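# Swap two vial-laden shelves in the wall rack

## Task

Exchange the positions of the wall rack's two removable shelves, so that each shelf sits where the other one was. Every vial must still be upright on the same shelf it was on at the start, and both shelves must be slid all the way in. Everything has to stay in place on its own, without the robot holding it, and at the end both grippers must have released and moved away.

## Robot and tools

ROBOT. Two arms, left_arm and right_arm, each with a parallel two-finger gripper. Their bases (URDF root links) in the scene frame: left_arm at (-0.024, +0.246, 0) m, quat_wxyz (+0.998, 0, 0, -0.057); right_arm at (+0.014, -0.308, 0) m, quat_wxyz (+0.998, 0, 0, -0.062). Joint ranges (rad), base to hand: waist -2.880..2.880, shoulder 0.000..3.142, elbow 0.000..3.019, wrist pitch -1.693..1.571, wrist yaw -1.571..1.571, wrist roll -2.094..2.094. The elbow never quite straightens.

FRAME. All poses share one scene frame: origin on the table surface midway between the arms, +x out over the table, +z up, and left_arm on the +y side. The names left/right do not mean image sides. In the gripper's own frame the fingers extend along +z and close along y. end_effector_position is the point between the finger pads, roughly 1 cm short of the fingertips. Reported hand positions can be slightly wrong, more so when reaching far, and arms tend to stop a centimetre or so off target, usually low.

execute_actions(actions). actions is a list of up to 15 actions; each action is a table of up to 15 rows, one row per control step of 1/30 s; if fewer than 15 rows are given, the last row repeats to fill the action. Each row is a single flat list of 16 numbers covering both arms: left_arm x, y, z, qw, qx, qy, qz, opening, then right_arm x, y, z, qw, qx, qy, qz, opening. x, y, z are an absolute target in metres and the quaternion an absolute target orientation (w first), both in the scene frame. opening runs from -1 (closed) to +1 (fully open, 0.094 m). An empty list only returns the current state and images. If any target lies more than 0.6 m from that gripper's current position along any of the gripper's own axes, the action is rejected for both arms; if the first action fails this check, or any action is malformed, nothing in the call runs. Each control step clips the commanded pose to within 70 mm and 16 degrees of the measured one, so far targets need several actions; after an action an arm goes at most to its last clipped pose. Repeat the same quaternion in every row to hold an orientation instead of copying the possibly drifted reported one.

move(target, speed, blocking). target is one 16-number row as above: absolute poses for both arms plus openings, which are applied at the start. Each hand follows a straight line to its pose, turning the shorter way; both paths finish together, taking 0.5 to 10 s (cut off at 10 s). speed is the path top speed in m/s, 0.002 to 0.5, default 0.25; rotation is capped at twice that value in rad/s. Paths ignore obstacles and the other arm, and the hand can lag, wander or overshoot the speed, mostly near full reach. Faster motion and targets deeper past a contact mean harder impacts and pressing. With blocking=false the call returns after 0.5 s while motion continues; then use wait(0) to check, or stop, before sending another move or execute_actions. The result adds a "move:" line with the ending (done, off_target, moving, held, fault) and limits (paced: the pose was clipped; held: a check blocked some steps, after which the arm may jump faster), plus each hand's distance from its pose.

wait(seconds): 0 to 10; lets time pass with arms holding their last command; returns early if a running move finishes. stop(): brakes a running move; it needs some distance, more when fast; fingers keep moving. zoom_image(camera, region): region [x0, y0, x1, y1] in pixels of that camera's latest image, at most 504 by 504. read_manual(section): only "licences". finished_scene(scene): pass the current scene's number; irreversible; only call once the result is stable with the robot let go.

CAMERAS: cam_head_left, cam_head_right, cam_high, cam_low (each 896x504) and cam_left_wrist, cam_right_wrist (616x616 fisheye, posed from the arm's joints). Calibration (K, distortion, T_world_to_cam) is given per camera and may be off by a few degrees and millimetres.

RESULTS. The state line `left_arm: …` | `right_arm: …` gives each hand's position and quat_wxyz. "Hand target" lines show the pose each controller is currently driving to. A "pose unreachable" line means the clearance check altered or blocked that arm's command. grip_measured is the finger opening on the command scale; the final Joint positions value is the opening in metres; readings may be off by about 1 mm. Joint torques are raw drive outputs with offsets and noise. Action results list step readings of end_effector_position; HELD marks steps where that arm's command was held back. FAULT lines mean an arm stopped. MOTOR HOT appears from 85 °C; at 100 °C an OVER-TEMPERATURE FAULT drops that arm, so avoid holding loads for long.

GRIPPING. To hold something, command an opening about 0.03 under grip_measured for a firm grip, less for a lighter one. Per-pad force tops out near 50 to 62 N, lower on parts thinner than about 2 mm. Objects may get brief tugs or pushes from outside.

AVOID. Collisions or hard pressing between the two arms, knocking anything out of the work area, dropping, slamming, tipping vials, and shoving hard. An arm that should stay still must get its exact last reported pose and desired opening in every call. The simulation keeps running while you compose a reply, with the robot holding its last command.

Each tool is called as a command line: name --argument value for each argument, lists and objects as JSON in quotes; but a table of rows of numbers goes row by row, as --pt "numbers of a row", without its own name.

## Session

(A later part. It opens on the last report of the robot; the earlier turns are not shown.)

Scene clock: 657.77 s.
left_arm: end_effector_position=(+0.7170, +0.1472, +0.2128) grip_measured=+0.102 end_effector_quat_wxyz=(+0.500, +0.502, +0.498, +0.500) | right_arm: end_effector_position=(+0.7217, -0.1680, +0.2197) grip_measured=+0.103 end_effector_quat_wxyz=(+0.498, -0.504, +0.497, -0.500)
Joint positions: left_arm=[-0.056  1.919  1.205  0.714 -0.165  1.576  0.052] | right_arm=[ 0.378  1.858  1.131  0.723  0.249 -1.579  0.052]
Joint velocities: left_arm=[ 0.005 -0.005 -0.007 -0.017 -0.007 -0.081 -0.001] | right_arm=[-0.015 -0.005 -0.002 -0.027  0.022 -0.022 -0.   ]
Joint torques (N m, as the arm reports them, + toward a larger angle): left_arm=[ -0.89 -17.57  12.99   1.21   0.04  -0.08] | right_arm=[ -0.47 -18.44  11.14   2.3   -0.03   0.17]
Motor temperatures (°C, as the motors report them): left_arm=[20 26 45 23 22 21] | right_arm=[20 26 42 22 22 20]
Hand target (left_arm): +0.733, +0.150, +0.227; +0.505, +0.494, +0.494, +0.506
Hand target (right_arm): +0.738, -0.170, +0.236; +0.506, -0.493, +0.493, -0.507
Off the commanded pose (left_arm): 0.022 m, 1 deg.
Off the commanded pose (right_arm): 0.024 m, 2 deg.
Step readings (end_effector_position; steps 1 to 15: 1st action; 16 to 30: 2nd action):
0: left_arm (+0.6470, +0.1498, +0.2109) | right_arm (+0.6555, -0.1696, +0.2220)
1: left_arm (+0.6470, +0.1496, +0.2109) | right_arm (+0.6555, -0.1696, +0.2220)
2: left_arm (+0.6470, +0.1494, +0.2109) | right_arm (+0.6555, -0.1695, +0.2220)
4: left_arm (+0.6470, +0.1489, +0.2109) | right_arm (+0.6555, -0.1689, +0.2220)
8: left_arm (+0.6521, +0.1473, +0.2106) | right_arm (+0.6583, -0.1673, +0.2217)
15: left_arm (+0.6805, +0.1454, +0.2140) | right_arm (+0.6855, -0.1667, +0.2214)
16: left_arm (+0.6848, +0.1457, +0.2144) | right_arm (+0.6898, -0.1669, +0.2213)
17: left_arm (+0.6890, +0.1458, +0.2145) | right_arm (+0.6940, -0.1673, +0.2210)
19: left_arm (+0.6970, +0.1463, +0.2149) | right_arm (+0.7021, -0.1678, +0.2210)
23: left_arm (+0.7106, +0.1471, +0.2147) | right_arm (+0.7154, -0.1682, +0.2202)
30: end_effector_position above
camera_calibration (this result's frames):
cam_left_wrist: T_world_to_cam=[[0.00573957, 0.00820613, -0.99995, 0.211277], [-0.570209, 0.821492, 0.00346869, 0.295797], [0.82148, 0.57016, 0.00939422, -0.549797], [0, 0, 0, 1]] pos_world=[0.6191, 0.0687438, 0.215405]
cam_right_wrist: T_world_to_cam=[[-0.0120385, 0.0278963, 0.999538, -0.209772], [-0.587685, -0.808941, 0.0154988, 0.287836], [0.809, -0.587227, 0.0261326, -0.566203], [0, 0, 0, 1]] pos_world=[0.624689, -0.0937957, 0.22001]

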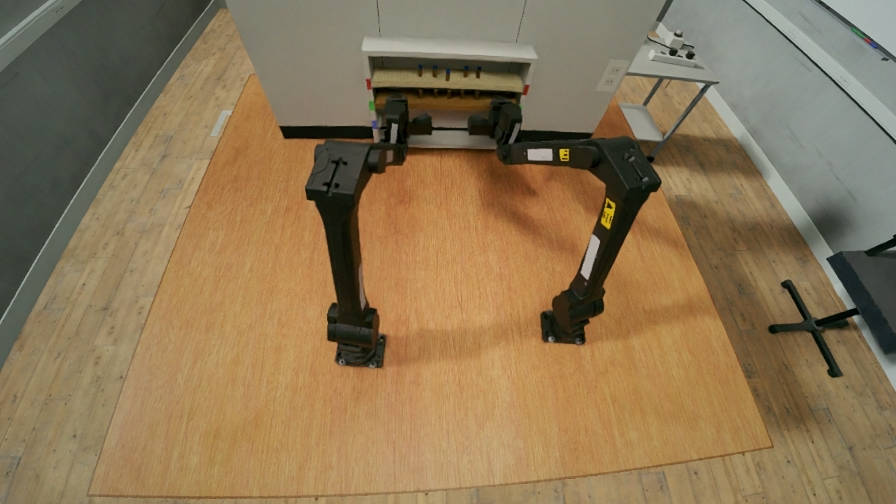

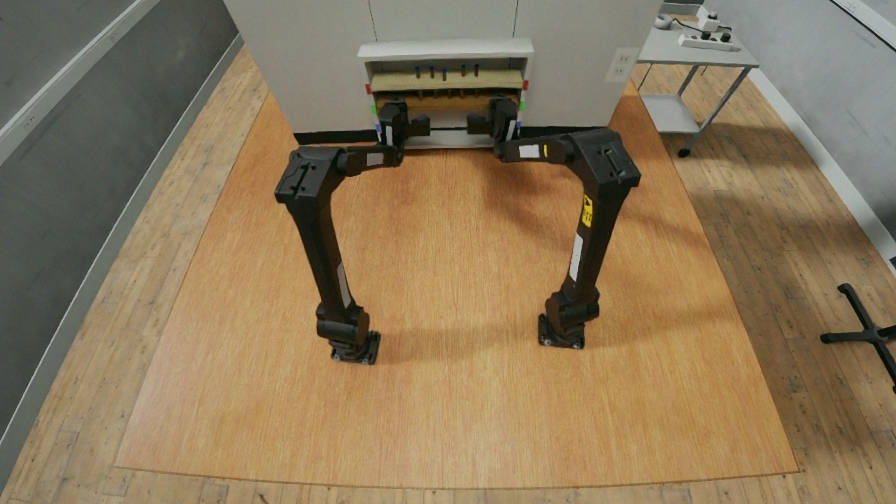

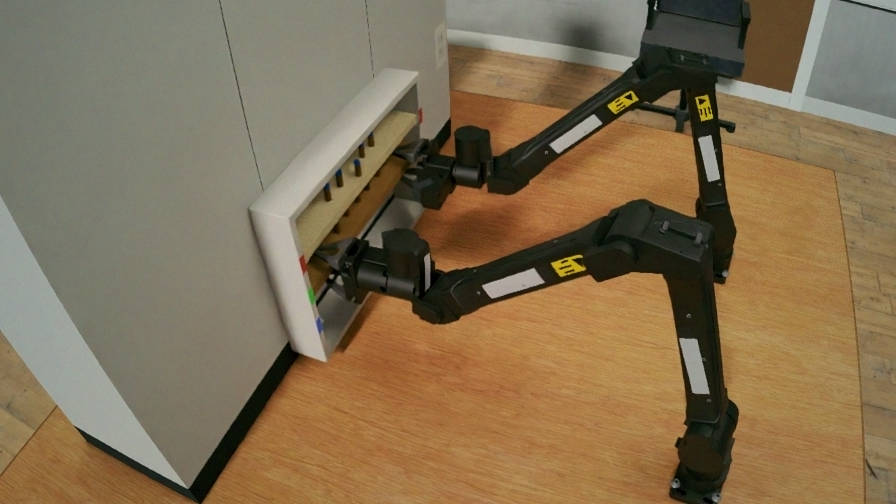

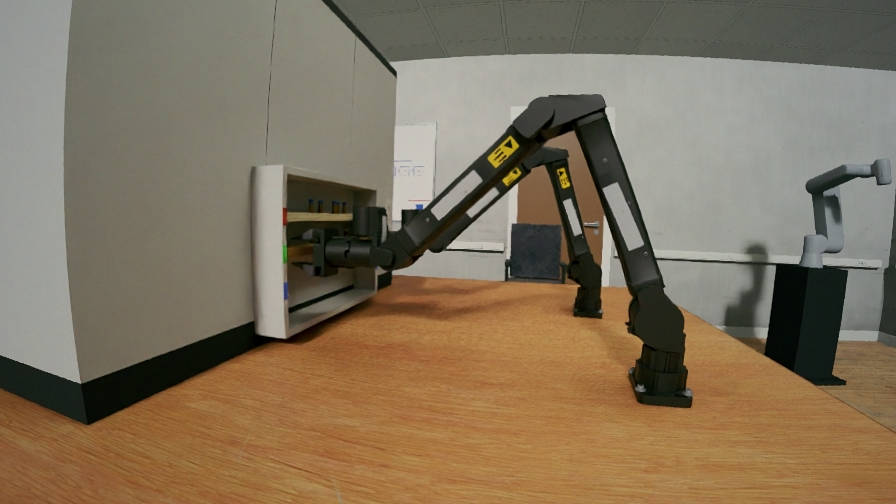

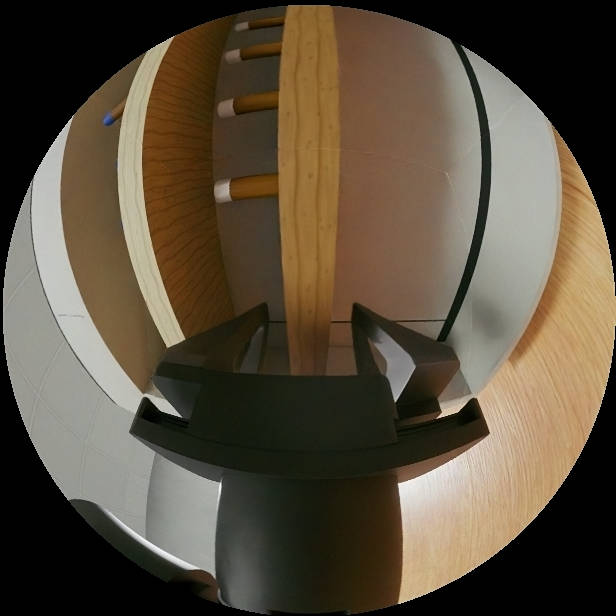

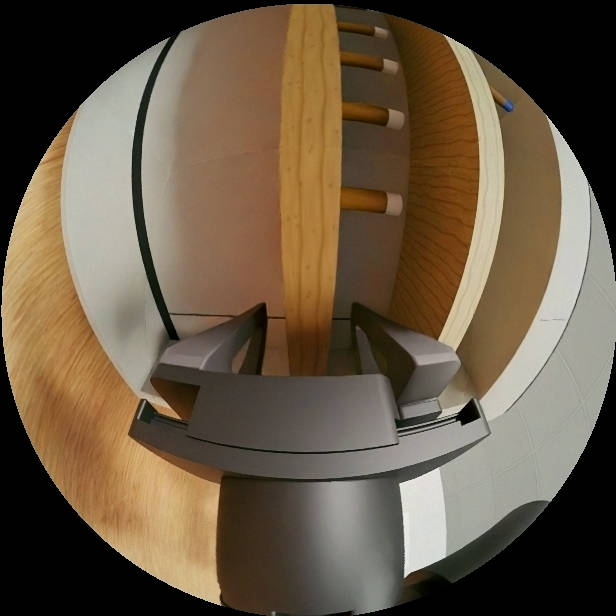

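execute_actions --actions '[]'

Scene clock: 674.60 s.
left_arm: end_effector_position=(+0.7170, +0.1472, +0.2128) grip_measured=+0.102 end_effector_quat_wxyz=(+0.500, +0.502, +0.498, +0.500) | right_arm: end_effector_position=(+0.7217, -0.1680, +0.2197) grip_measured=+0.103 end_effector_quat_wxyz=(+0.498, -0.504, +0.497, -0.500)
Joint positions: left_arm=[-0.056  1.919  1.205  0.714 -0.165  1.576  0.052] | right_arm=[ 0.378  1.858  1.131  0.723  0.249 -1.579  0.052]
Joint velocities: left_arm=[-0.015 -0.015 -0.007 -0.007  0.007 -0.022 -0.001] | right_arm=[-0.015 -0.024  0.002 -0.012 -0.051 -0.022 -0.001]
Joint torques (N m, as the arm reports them, + toward a larger angle): left_arm=[ -1.06 -17.07  13.08   1.2    0.03  -0.08] | right_arm=[ -0.25 -18.49  11.09   2.16  -0.03   0.17]
Motor temperatures (°C, as the motors report them): left_arm=[20 26 47 23 22 21] | right_arm=[20 26 44 22 22 20]
Hand target (left_arm): +0.733, +0.150, +0.227; +0.505, +0.494, +0.494, +0.506
Hand target (right_arm): +0.738, -0.170, +0.236; +0.506, -0.493, +0.493, -0.507
Off the commanded pose (left_arm): 0.022 m, 1 deg.
Off the commanded pose (right_arm): 0.024 m, 2 deg.
camera_calibration (this result's frames):
cam_left_wrist: T_world_to_cam=[[0.00573957, 0.00820613, -0.99995, 0.211277], [-0.570209, 0.821492, 0.00346869, 0.295797], [0.82148, 0.57016, 0.00939422, -0.549797], [0, 0, 0, 1]] pos_world=[0.6191, 0.0687438, 0.215405]
cam_right_wrist: T_world_to_cam=[[-0.0120385, 0.0278963, 0.999538, -0.209772], [-0.587685, -0.808941, 0.0154988, 0.287836], [0.809, -0.587227, 0.0261326, -0.566203], [0, 0, 0, 1]] pos_world=[0.624689, -0.0937957, 0.22001]

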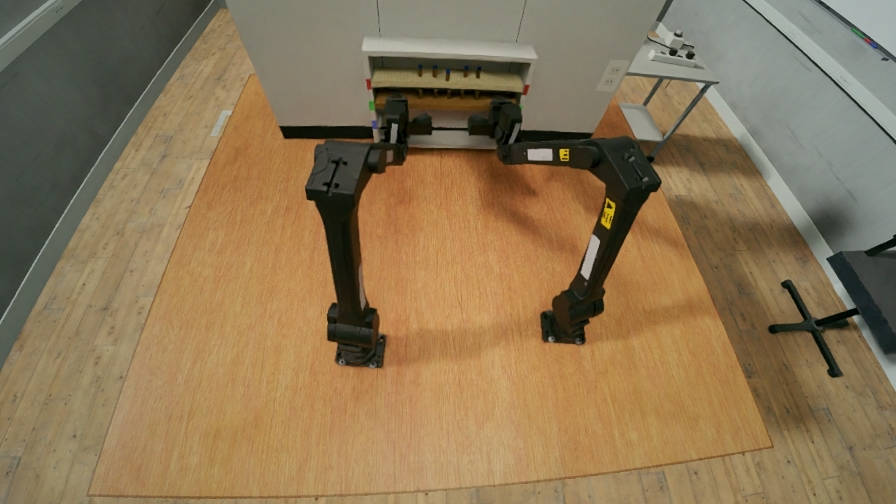

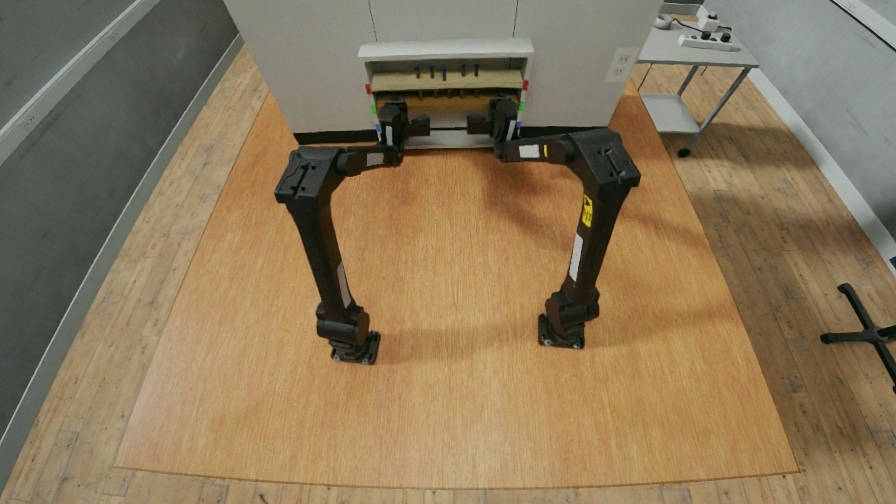

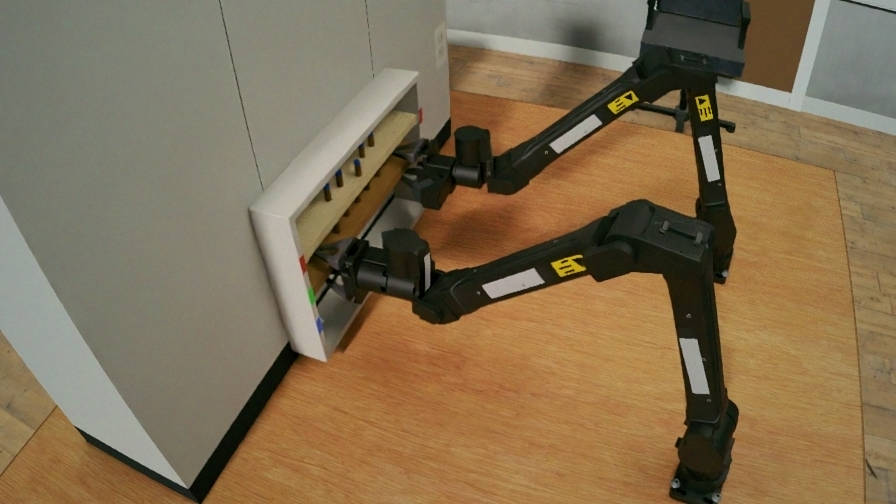

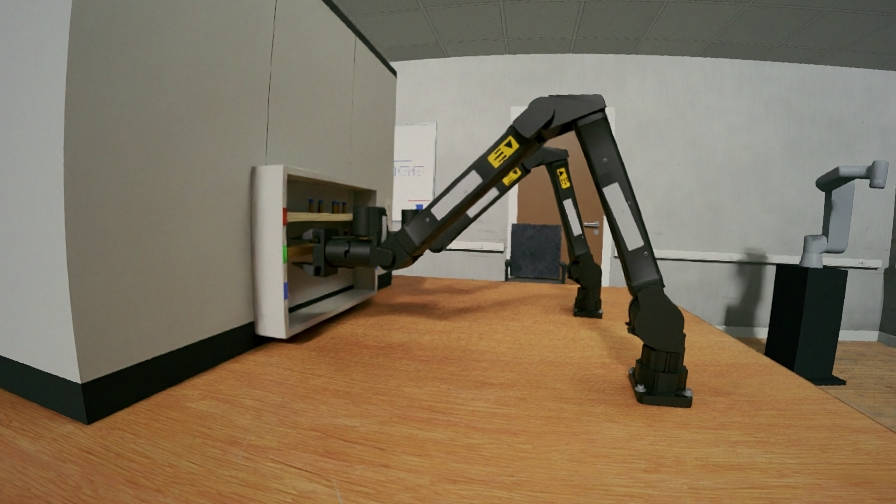

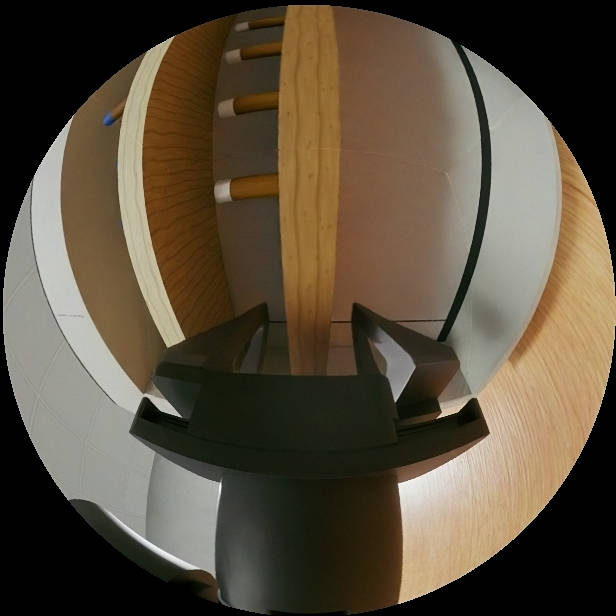

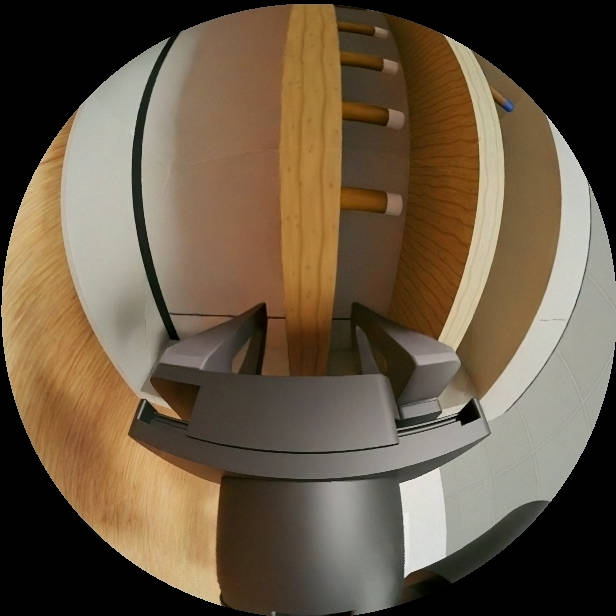

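execute_actions --actions '[[[0.7355,0.150,0.2263,0.5055,0.4945,0.4945,0.5055,0.0,0.7405,-0.170,0.2358,0.5065,-0.4935,0.4935,-0.5065,0.0],[0.7365,0.150,0.2266,0.5055,0.4945,0.4945,0.5055,-0.1,0.7415,-0.170,0.2361,0.5065,-0.4935,0.4935,-0.5065,-0.1],[0.7375,0.150,0.227,0.5055,0.4945,0.4945,0.5055,-0.2,0.7425,-0.170,0.2365,0.5065,-0.4935,0.4935,-0.5065,-0.2],[0.738,0.150,0.2272,0.5055,0.4945,0.4945,0.5055,-0.3,0.743,-0.170,0.2367,0.5065,-0.4935,0.4935,-0.5065,-0.3]],[[0.737,0.150,0.2285,0.5065,0.4935,0.4935,0.5065,-0.35,0.742,-0.170,0.237,0.5075,-0.4925,0.4925,-0.5075,-0.35],[0.736,0.150,0.230,0.5075,0.4925,0.4925,0.5075,-0.4,0.741,-0.170,0.2374,0.5085,-0.4915,0.4915,-0.5085,-0.4],[0.735,0.149,0.2315,0.508,0.492,0.492,0.508,-0.45,0.740,-0.170,0.2377,0.509,-0.491,0.491,-0.509,-0.45],[0.734,0.149,0.233,0.509,0.491,0.491,0.509,-0.5,0.739,-0.170,0.238,0.51,-0.49,0.49,-0.51,-0.5],[0.7335,0.149,0.2335,0.509,0.491,0.491,0.509,-0.54,0.7385,-0.170,0.238,0.51,-0.49,0.49,-0.51,-0.54],[0.7335,0.149,0.2335,0.509,0.491,0.491,0.509,-0.57,0.7385,-0.170,0.238,0.51,-0.49,0.49,-0.51,-0.57],[0.7335,0.149,0.2335,0.509,0.491,0.491,0.509,-0.6,0.7385,-0.170,0.238,0.51,-0.49,0.49,-0.51,-0.6],[0.7335,0.149,0.2335,0.509,0.491,0.491,0.509,-0.62,0.7385,-0.170,0.238,0.51,-0.49,0.49,-0.51,-0.62],[0.7335,0.149,0.2335,0.509,0.491,0.491,0.509,-0.64,0.7385,-0.170,0.238,0.51,-0.49,0.49,-0.51,-0.64],[0.7335,0.149,0.2335,0.509,0.491,0.491,0.509,-0.66,0.7385,-0.170,0.238,0.51,-0.49,0.49,-0.51,-0.66],[0.7335,0.149,0.2335,0.509,0.491,0.491,0.509,-0.68,0.7385,-0.170,0.238,0.51,-0.49,0.49,-0.51,-0.68]]]'

Scene clock: 697.10 s.
left_arm: end_effector_position=(+0.7200, +0.1465, +0.2143) grip_measured=-0.643 end_effector_quat_wxyz=(+0.500, +0.502, +0.497, +0.500) | right_arm: end_effector_position=(+0.7247, -0.1670, +0.2204) grip_measured=-0.636 end_effector_quat_wxyz=(+0.499, -0.504, +0.497, -0.500)
Joint positions: left_arm=[-0.056  1.923  1.215  0.708 -0.164  1.576  0.017] | right_arm=[ 0.378  1.863  1.141  0.718  0.248 -1.578  0.017]
Joint velocities: left_arm=[-0.005  0.005  0.002 -0.007  0.022  0.007 -0.   ] | right_arm=[ 0.005 -0.005 -0.007 -0.017  0.037 -0.007 -0.   ]
Joint torques (N m, as the arm reports them, + toward a larger angle): left_arm=[ -1.11 -18.    12.27   1.67  -0.09  -0.04] | right_arm=[ -0.05 -19.08  10.25   3.19   0.06   0.14]
Motor temperatures (°C, as the motors report them): left_arm=[20 26 48 23 21 21] | right_arm=[20 26 46 22 22 20]
Hand target (left_arm): +0.732, +0.149, +0.234; +0.509, +0.491, +0.491, +0.509
Hand target (right_arm): +0.737, -0.170, +0.238; +0.510, -0.490, +0.490, -0.510
Off the commanded pose (left_arm): 0.024 m, 2 deg.
Off the commanded pose (right_arm): 0.023 m, 3 deg.
Step readings (end_effector_position; steps 1 to 15: 1st action; 16 to 30: 2nd action):
0: left_arm (+0.7170, +0.1472, +0.2128) | right_arm (+0.7217, -0.1680, +0.2197)
1: left_arm (+0.7170, +0.1472, +0.2128) | right_arm (+0.7217, -0.1679, +0.2197)
2: left_arm (+0.7170, +0.1471, +0.2128) | right_arm (+0.7217, -0.1679, +0.2196)
4: left_arm (+0.7176, +0.1470, +0.2126) | right_arm (+0.7223, -0.1676, +0.2193)
8: left_arm (+0.7194, +0.1466, +0.2144) | right_arm (+0.7240, -0.1671, +0.2208)
15: left_arm (+0.7198, +0.1466, +0.2154) | right_arm (+0.7245, -0.1670, +0.2218)
16: left_arm (+0.7198, +0.1466, +0.2154) | right_arm (+0.7245, -0.1670, +0.2218)
17: left_arm (+0.7198, +0.1466, +0.2154) | right_arm (+0.7245, -0.1670, +0.2218)
19: left_arm (+0.7198, +0.1466, +0.2154) | right_arm (+0.7245, -0.1670, +0.2218)
23: left_arm (+0.7199, +0.1466, +0.2146) | right_arm (+0.7247, -0.1670, +0.2202)
30: end_effector_position above
camera_calibration (this result's frames):
cam_left_wrist: T_world_to_cam=[[0.00687691, 0.0080064, -0.999944, 0.212002], [-0.569272, 0.822145, 0.00266774, 0.297441], [0.822121, 0.569222, 0.0102116, -0.552324], [0, 0, 0, 1]] pos_world=[0.621944, 0.068158, 0.216837]
cam_right_wrist: T_world_to_cam=[[-0.0124434, 0.027014, 0.999558, -0.210383], [-0.586458, -0.809849, 0.0145862, 0.289555], [0.809884, -0.586017, 0.0259199, -0.568399], [0, 0, 0, 1]] pos_world=[0.627532, -0.0929122, 0.2208]

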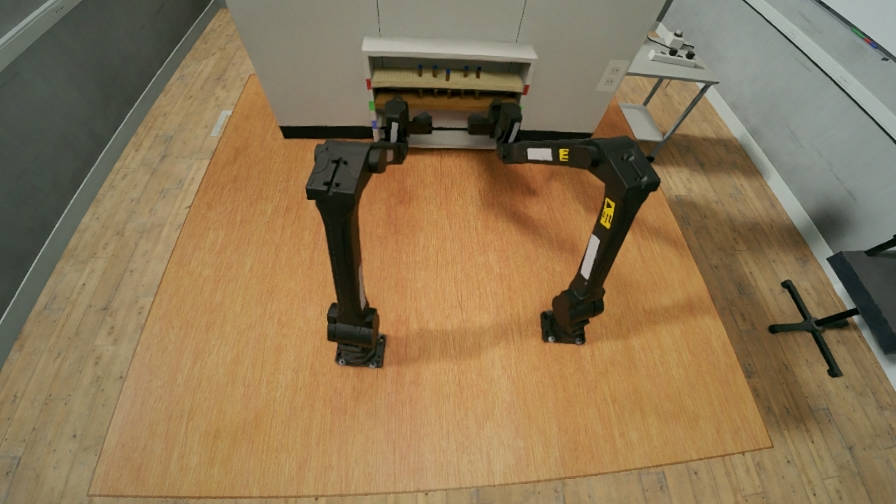

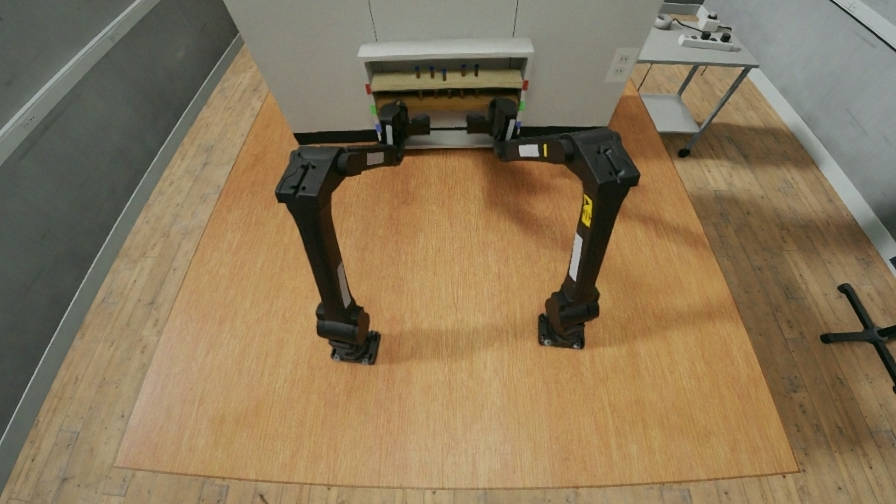

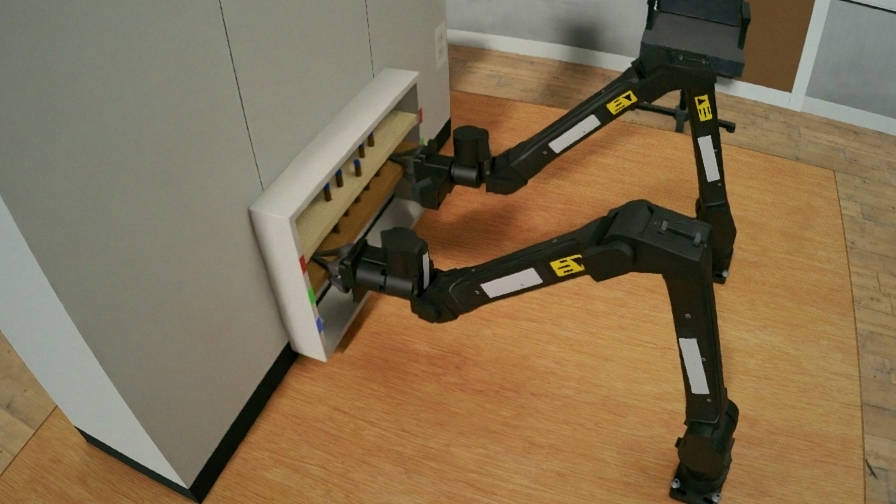

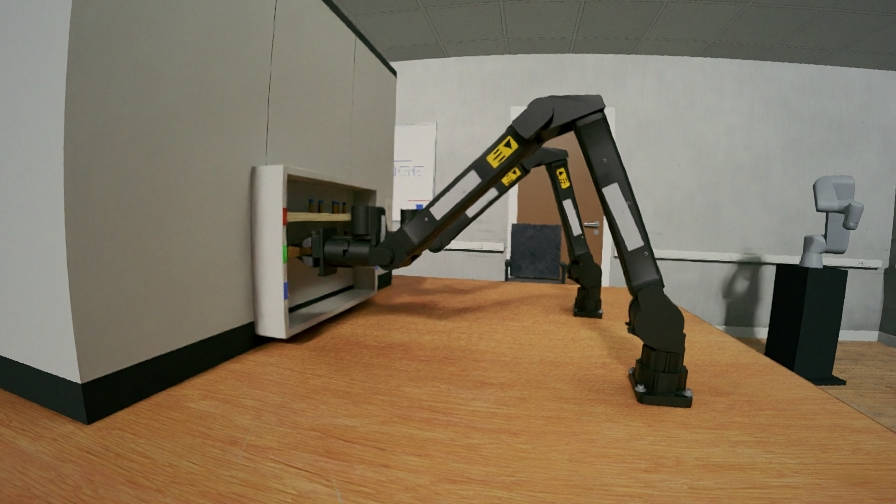

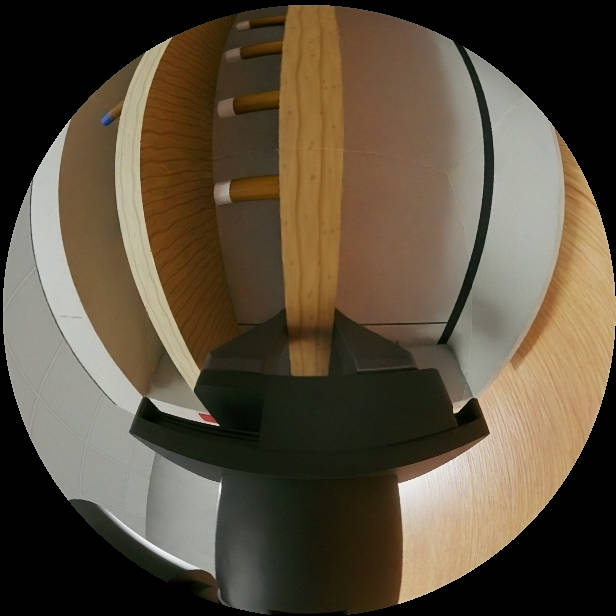

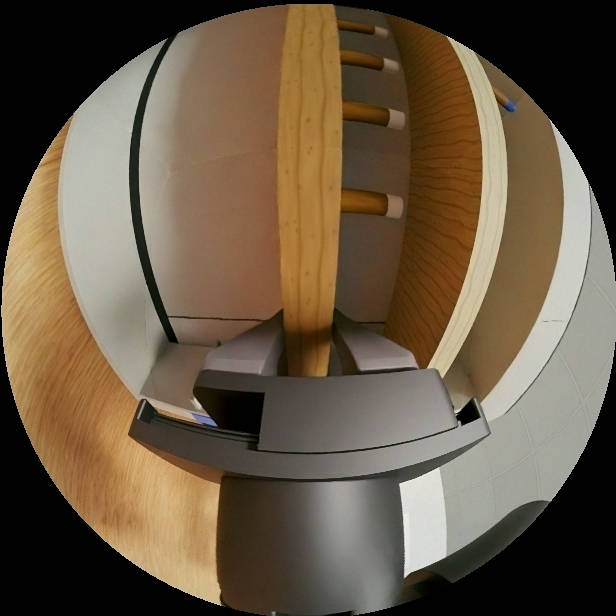

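execute_actions --actions '[[[0.732,0.1487,0.2365,0.510,0.490,0.490,0.510,-0.68,0.737,-0.1698,0.2395,0.5105,-0.4895,0.4895,-0.5105,-0.68],[0.7305,0.1484,0.2395,0.511,0.489,0.489,0.511,-0.68,0.7355,-0.1696,0.241,0.511,-0.489,0.489,-0.511,-0.68],[0.729,0.148,0.2425,0.512,0.488,0.488,0.512,-0.68,0.734,-0.1694,0.2425,0.5115,-0.4885,0.4885,-0.5115,-0.68],[0.7275,0.1477,0.2455,0.5135,0.4865,0.4865,0.5135,-0.68,0.7325,-0.1692,0.244,0.512,-0.488,0.488,-0.512,-0.68],[0.726,0.1474,0.2485,0.515,0.485,0.485,0.515,-0.68,0.731,-0.169,0.2455,0.513,-0.487,0.487,-0.513,-0.68],[0.7245,0.147,0.2515,0.516,0.484,0.484,0.516,-0.68,0.7295,-0.1688,0.247,0.5135,-0.4865,0.4865,-0.5135,-0.68],[0.723,0.1467,0.2545,0.517,0.483,0.483,0.517,-0.68,0.728,-0.1686,0.2485,0.514,-0.486,0.486,-0.514,-0.68],[0.722,0.1464,0.2575,0.5185,0.4815,0.4815,0.5185,-0.68,0.727,-0.1684,0.250,0.515,-0.485,0.485,-0.515,-0.68],[0.721,0.146,0.2605,0.52,0.48,0.48,0.52,-0.68,0.726,-0.1682,0.2515,0.5155,-0.4845,0.4845,-0.5155,-0.68],[0.720,0.1457,0.2635,0.521,0.479,0.479,0.521,-0.68,0.725,-0.168,0.253,0.516,-0.484,0.484,-0.516,-0.68],[0.719,0.1454,0.2665,0.522,0.478,0.478,0.522,-0.68,0.724,-0.1677,0.2545,0.5165,-0.4835,0.4835,-0.5165,-0.68],[0.718,0.145,0.269,0.523,0.477,0.477,0.523,-0.68,0.723,-0.1674,0.256,0.517,-0.483,0.483,-0.517,-0.68],[0.717,0.1447,0.271,0.5235,0.4765,0.4765,0.5235,-0.68,0.722,-0.1672,0.2575,0.5175,-0.4825,0.4825,-0.5175,-0.68],[0.716,0.1445,0.273,0.524,0.476,0.476,0.524,-0.68,0.721,-0.167,0.2585,0.5175,-0.4825,0.4825,-0.5175,-0.68],[0.715,0.1445,0.274,0.524,0.476,0.476,0.524,-0.68,0.720,-0.167,0.2595,0.5175,-0.4825,0.4825,-0.5175,-0.68]],[[0.714,0.1445,0.274,0.524,0.476,0.476,0.524,-0.68,0.719,-0.167,0.2595,0.5175,-0.4825,0.4825,-0.5175,-0.68],[0.7125,0.1445,0.274,0.524,0.476,0.476,0.524,-0.68,0.7175,-0.167,0.2595,0.5175,-0.4825,0.4825,-0.5175,-0.68],[0.7105,0.1445,0.274,0.524,0.476,0.476,0.524,-0.68,0.7155,-0.167,0.2595,0.5175,-0.4825,0.4825,-0.5175,-0.68],[0.7085,0.1445,0.274,0.524,0.476,0.476,0.524,-0.68,0.7135,-0.167,0.2595,0.5175,-0.4825,0.4825,-0.5175,-0.68],[0.7065,0.1445,0.274,0.524,0.476,0.476,0.524,-0.68,0.7115,-0.167,0.2595,0.5175,-0.4825,0.4825,-0.5175,-0.68],[0.7045,0.1445,0.274,0.524,0.476,0.476,0.524,-0.68,0.7095,-0.167,0.2595,0.5175,-0.4825,0.4825,-0.5175,-0.68],[0.7025,0.1445,0.274,0.524,0.476,0.476,0.524,-0.68,0.7075,-0.167,0.2595,0.5175,-0.4825,0.4825,-0.5175,-0.68],[0.7005,0.1445,0.274,0.524,0.476,0.476,0.524,-0.68,0.7055,-0.167,0.2595,0.5175,-0.4825,0.4825,-0.5175,-0.68],[0.6985,0.1445,0.274,0.524,0.476,0.476,0.524,-0.68,0.7035,-0.167,0.2595,0.5175,-0.4825,0.4825,-0.5175,-0.68],[0.6965,0.1445,0.274,0.524,0.476,0.476,0.524,-0.68,0.7015,-0.167,0.2595,0.5175,-0.4825,0.4825,-0.5175,-0.68],[0.6945,0.1445,0.274,0.524,0.476,0.476,0.524,-0.68,0.6995,-0.167,0.2595,0.5175,-0.4825,0.4825,-0.5175,-0.68],[0.693,0.1445,0.274,0.524,0.476,0.476,0.524,-0.68,0.698,-0.167,0.2595,0.5175,-0.4825,0.4825,-0.5175,-0.68],[0.692,0.1445,0.274,0.524,0.476,0.476,0.524,-0.68,0.697,-0.167,0.2595,0.5175,-0.4825,0.4825,-0.5175,-0.68]]]'

Scene clock: 746.03 s.
left_arm: end_effector_position=(+0.6975, +0.1455, +0.2204) grip_measured=-0.643 end_effector_quat_wxyz=(+0.497, +0.505, +0.499, +0.499) | right_arm: end_effector_position=(+0.7018, -0.1686, +0.2277) grip_measured=-0.636 end_effector_quat_wxyz=(+0.499, -0.502, +0.497, -0.502)
Joint positions: left_arm=[-0.065  1.864  1.148  0.708 -0.175  1.576  0.017] | right_arm=[ 0.387  1.806  1.074  0.734  0.261 -1.579  0.017]
Joint velocities: left_arm=[-0.015 -0.063 -0.085 -0.002 -0.081 -0.081 -0.   ] | right_arm=[-0.015 -0.073 -0.061  0.012 -0.007 -0.051  0.001]
Joint torques (N m, as the arm reports them, + toward a larger angle): left_arm=[ -2.34 -21.97   9.41   3.66  -0.48   0.1 ] | right_arm=[  0.7  -22.34   7.29   4.25   0.58   0.07]
Motor temperatures (°C, as the motors report them): left_arm=[20 27 47 23 21 21] | right_arm=[20 26 45 22 22 20]
Hand target (left_arm): +0.692, +0.145, +0.273; +0.523, +0.475, +0.476, +0.524
Hand target (right_arm): +0.697, -0.167, +0.258; +0.517, -0.482, +0.483, -0.517
Off the commanded pose (left_arm): 0.054 m, 6 deg.
Off the commanded pose (right_arm): 0.032 m, 4 deg.
Step readings (end_effector_position; steps 1 to 15: 1st action; 16 to 30: 2nd action):
0: left_arm (+0.7200, +0.1465, +0.2143) | right_arm (+0.7247, -0.1670, +0.2204)
1: left_arm (+0.7200, +0.1465, +0.2143) | right_arm (+0.7247, -0.1670, +0.2204)
2: left_arm (+0.7200, +0.1465, +0.2143) | right_arm (+0.7247, -0.1670, +0.2204)
4: left_arm (+0.7200, +0.1465, +0.2143) | right_arm (+0.7247, -0.1670, +0.2206)
8: left_arm (+0.7200, +0.1467, +0.2143) | right_arm (+0.7247, -0.1670, +0.2211)
15: left_arm (+0.7197, +0.1464, +0.2157) | right_arm (+0.7244, -0.1674, +0.2236)
16: left_arm (+0.7196, +0.1462, +0.2163) | right_arm (+0.7242, -0.1675, +0.2247)
17: left_arm (+0.7194, +0.1460, +0.2174) | right_arm (+0.7239, -0.1677, +0.2254)
19: left_arm (+0.7178, +0.1460, +0.2191) | right_arm (+0.7221, -0.1680, +0.2270)
23: left_arm (+0.7103, +0.1451, +0.2206) | right_arm (+0.7144, -0.1686, +0.2285)
30: end_effector_position above
camera_calibration (this result's frames):
cam_left_wrist: T_world_to_cam=[[-0.0017697, 0.00994703, -0.999949, 0.224017], [-0.570473, 0.821265, 0.00917918, 0.285057], [0.821314, 0.570461, 0.00422112, -0.531589], [0, 0, 0, 1]] pos_world=[0.599616, 0.0669149, 0.223633]
cam_right_wrist: T_world_to_cam=[[-0.0167612, 0.0270586, 0.999493, -0.214895], [-0.589909, -0.807381, 0.0119651, 0.278157], [0.807296, -0.589409, 0.0294948, -0.550581], [0, 0, 0, 1]] pos_world=[0.604967, -0.0941238, 0.227697]

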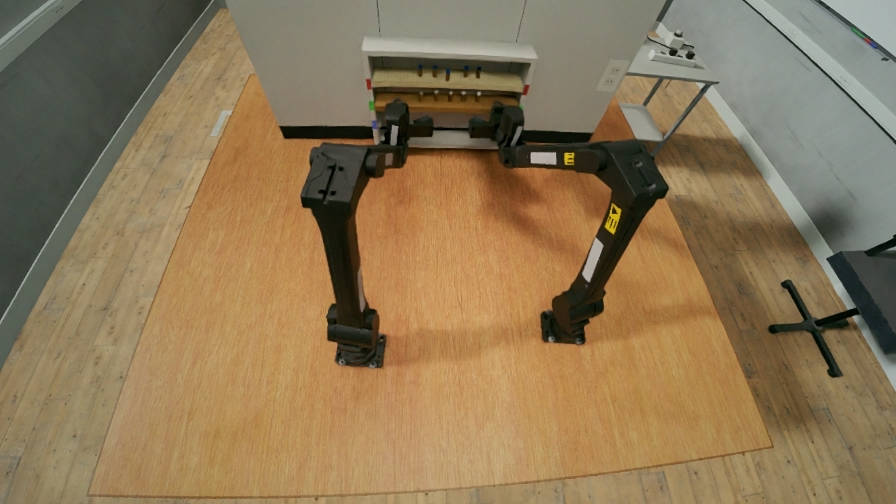

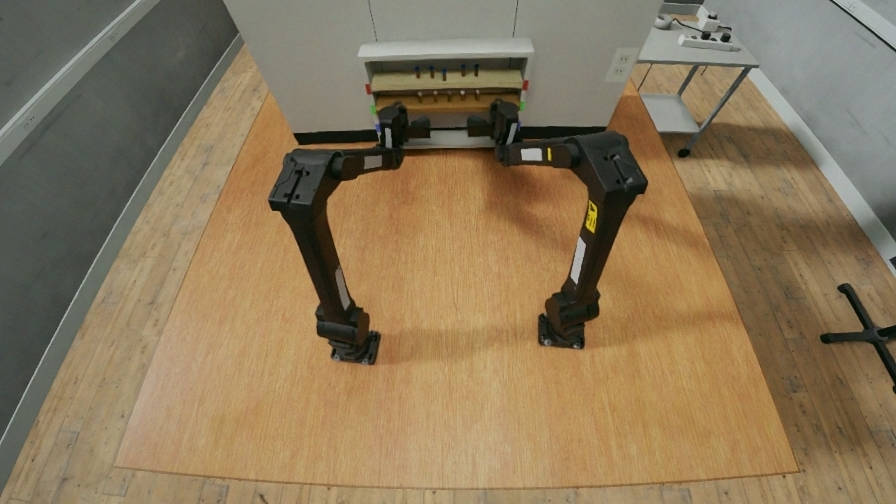

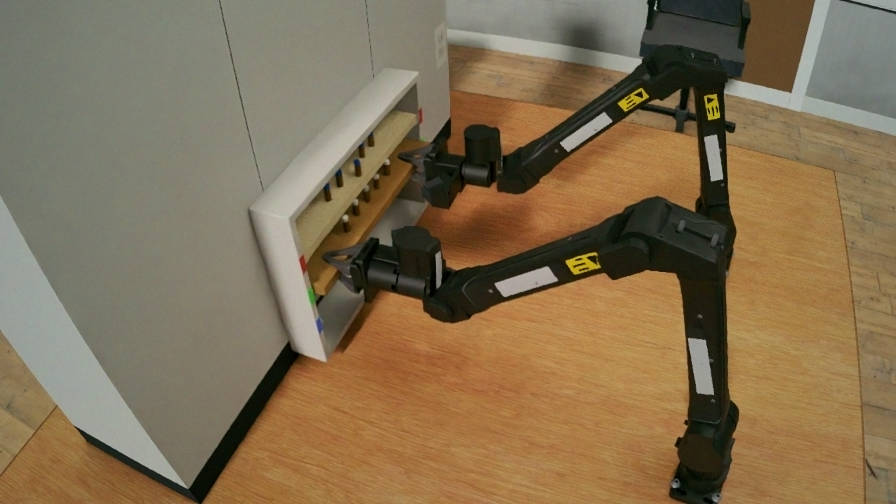

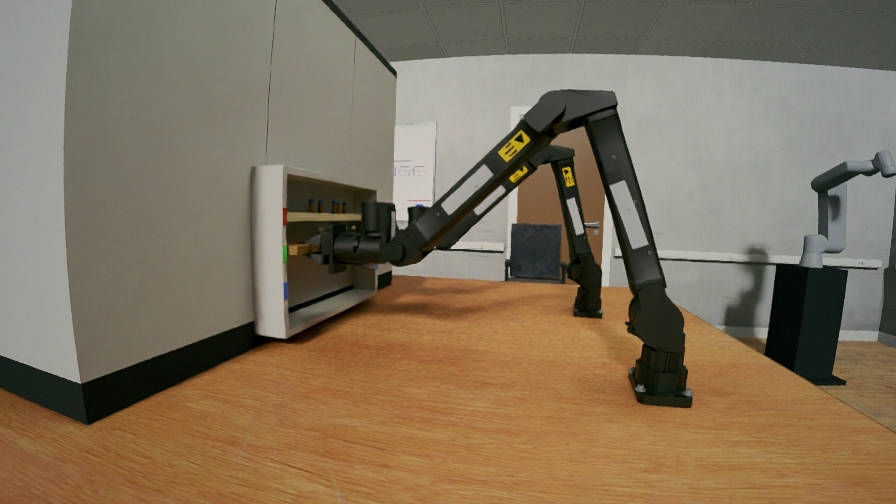

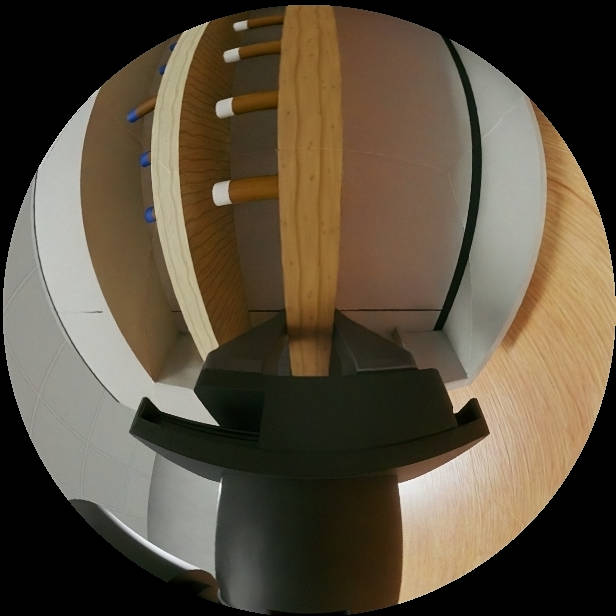

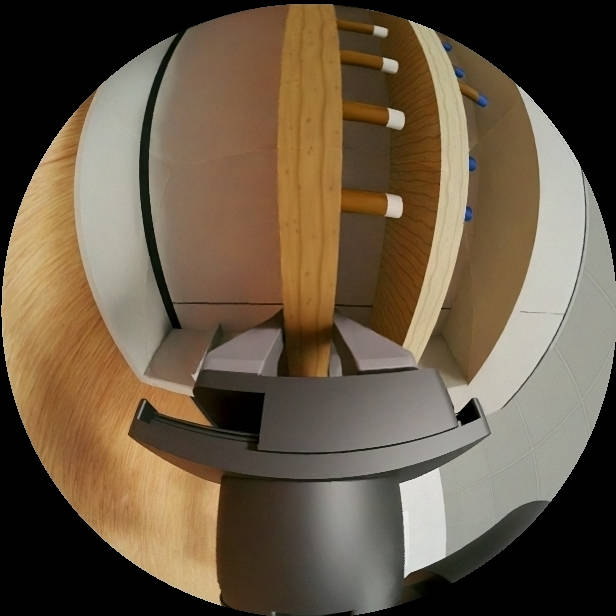

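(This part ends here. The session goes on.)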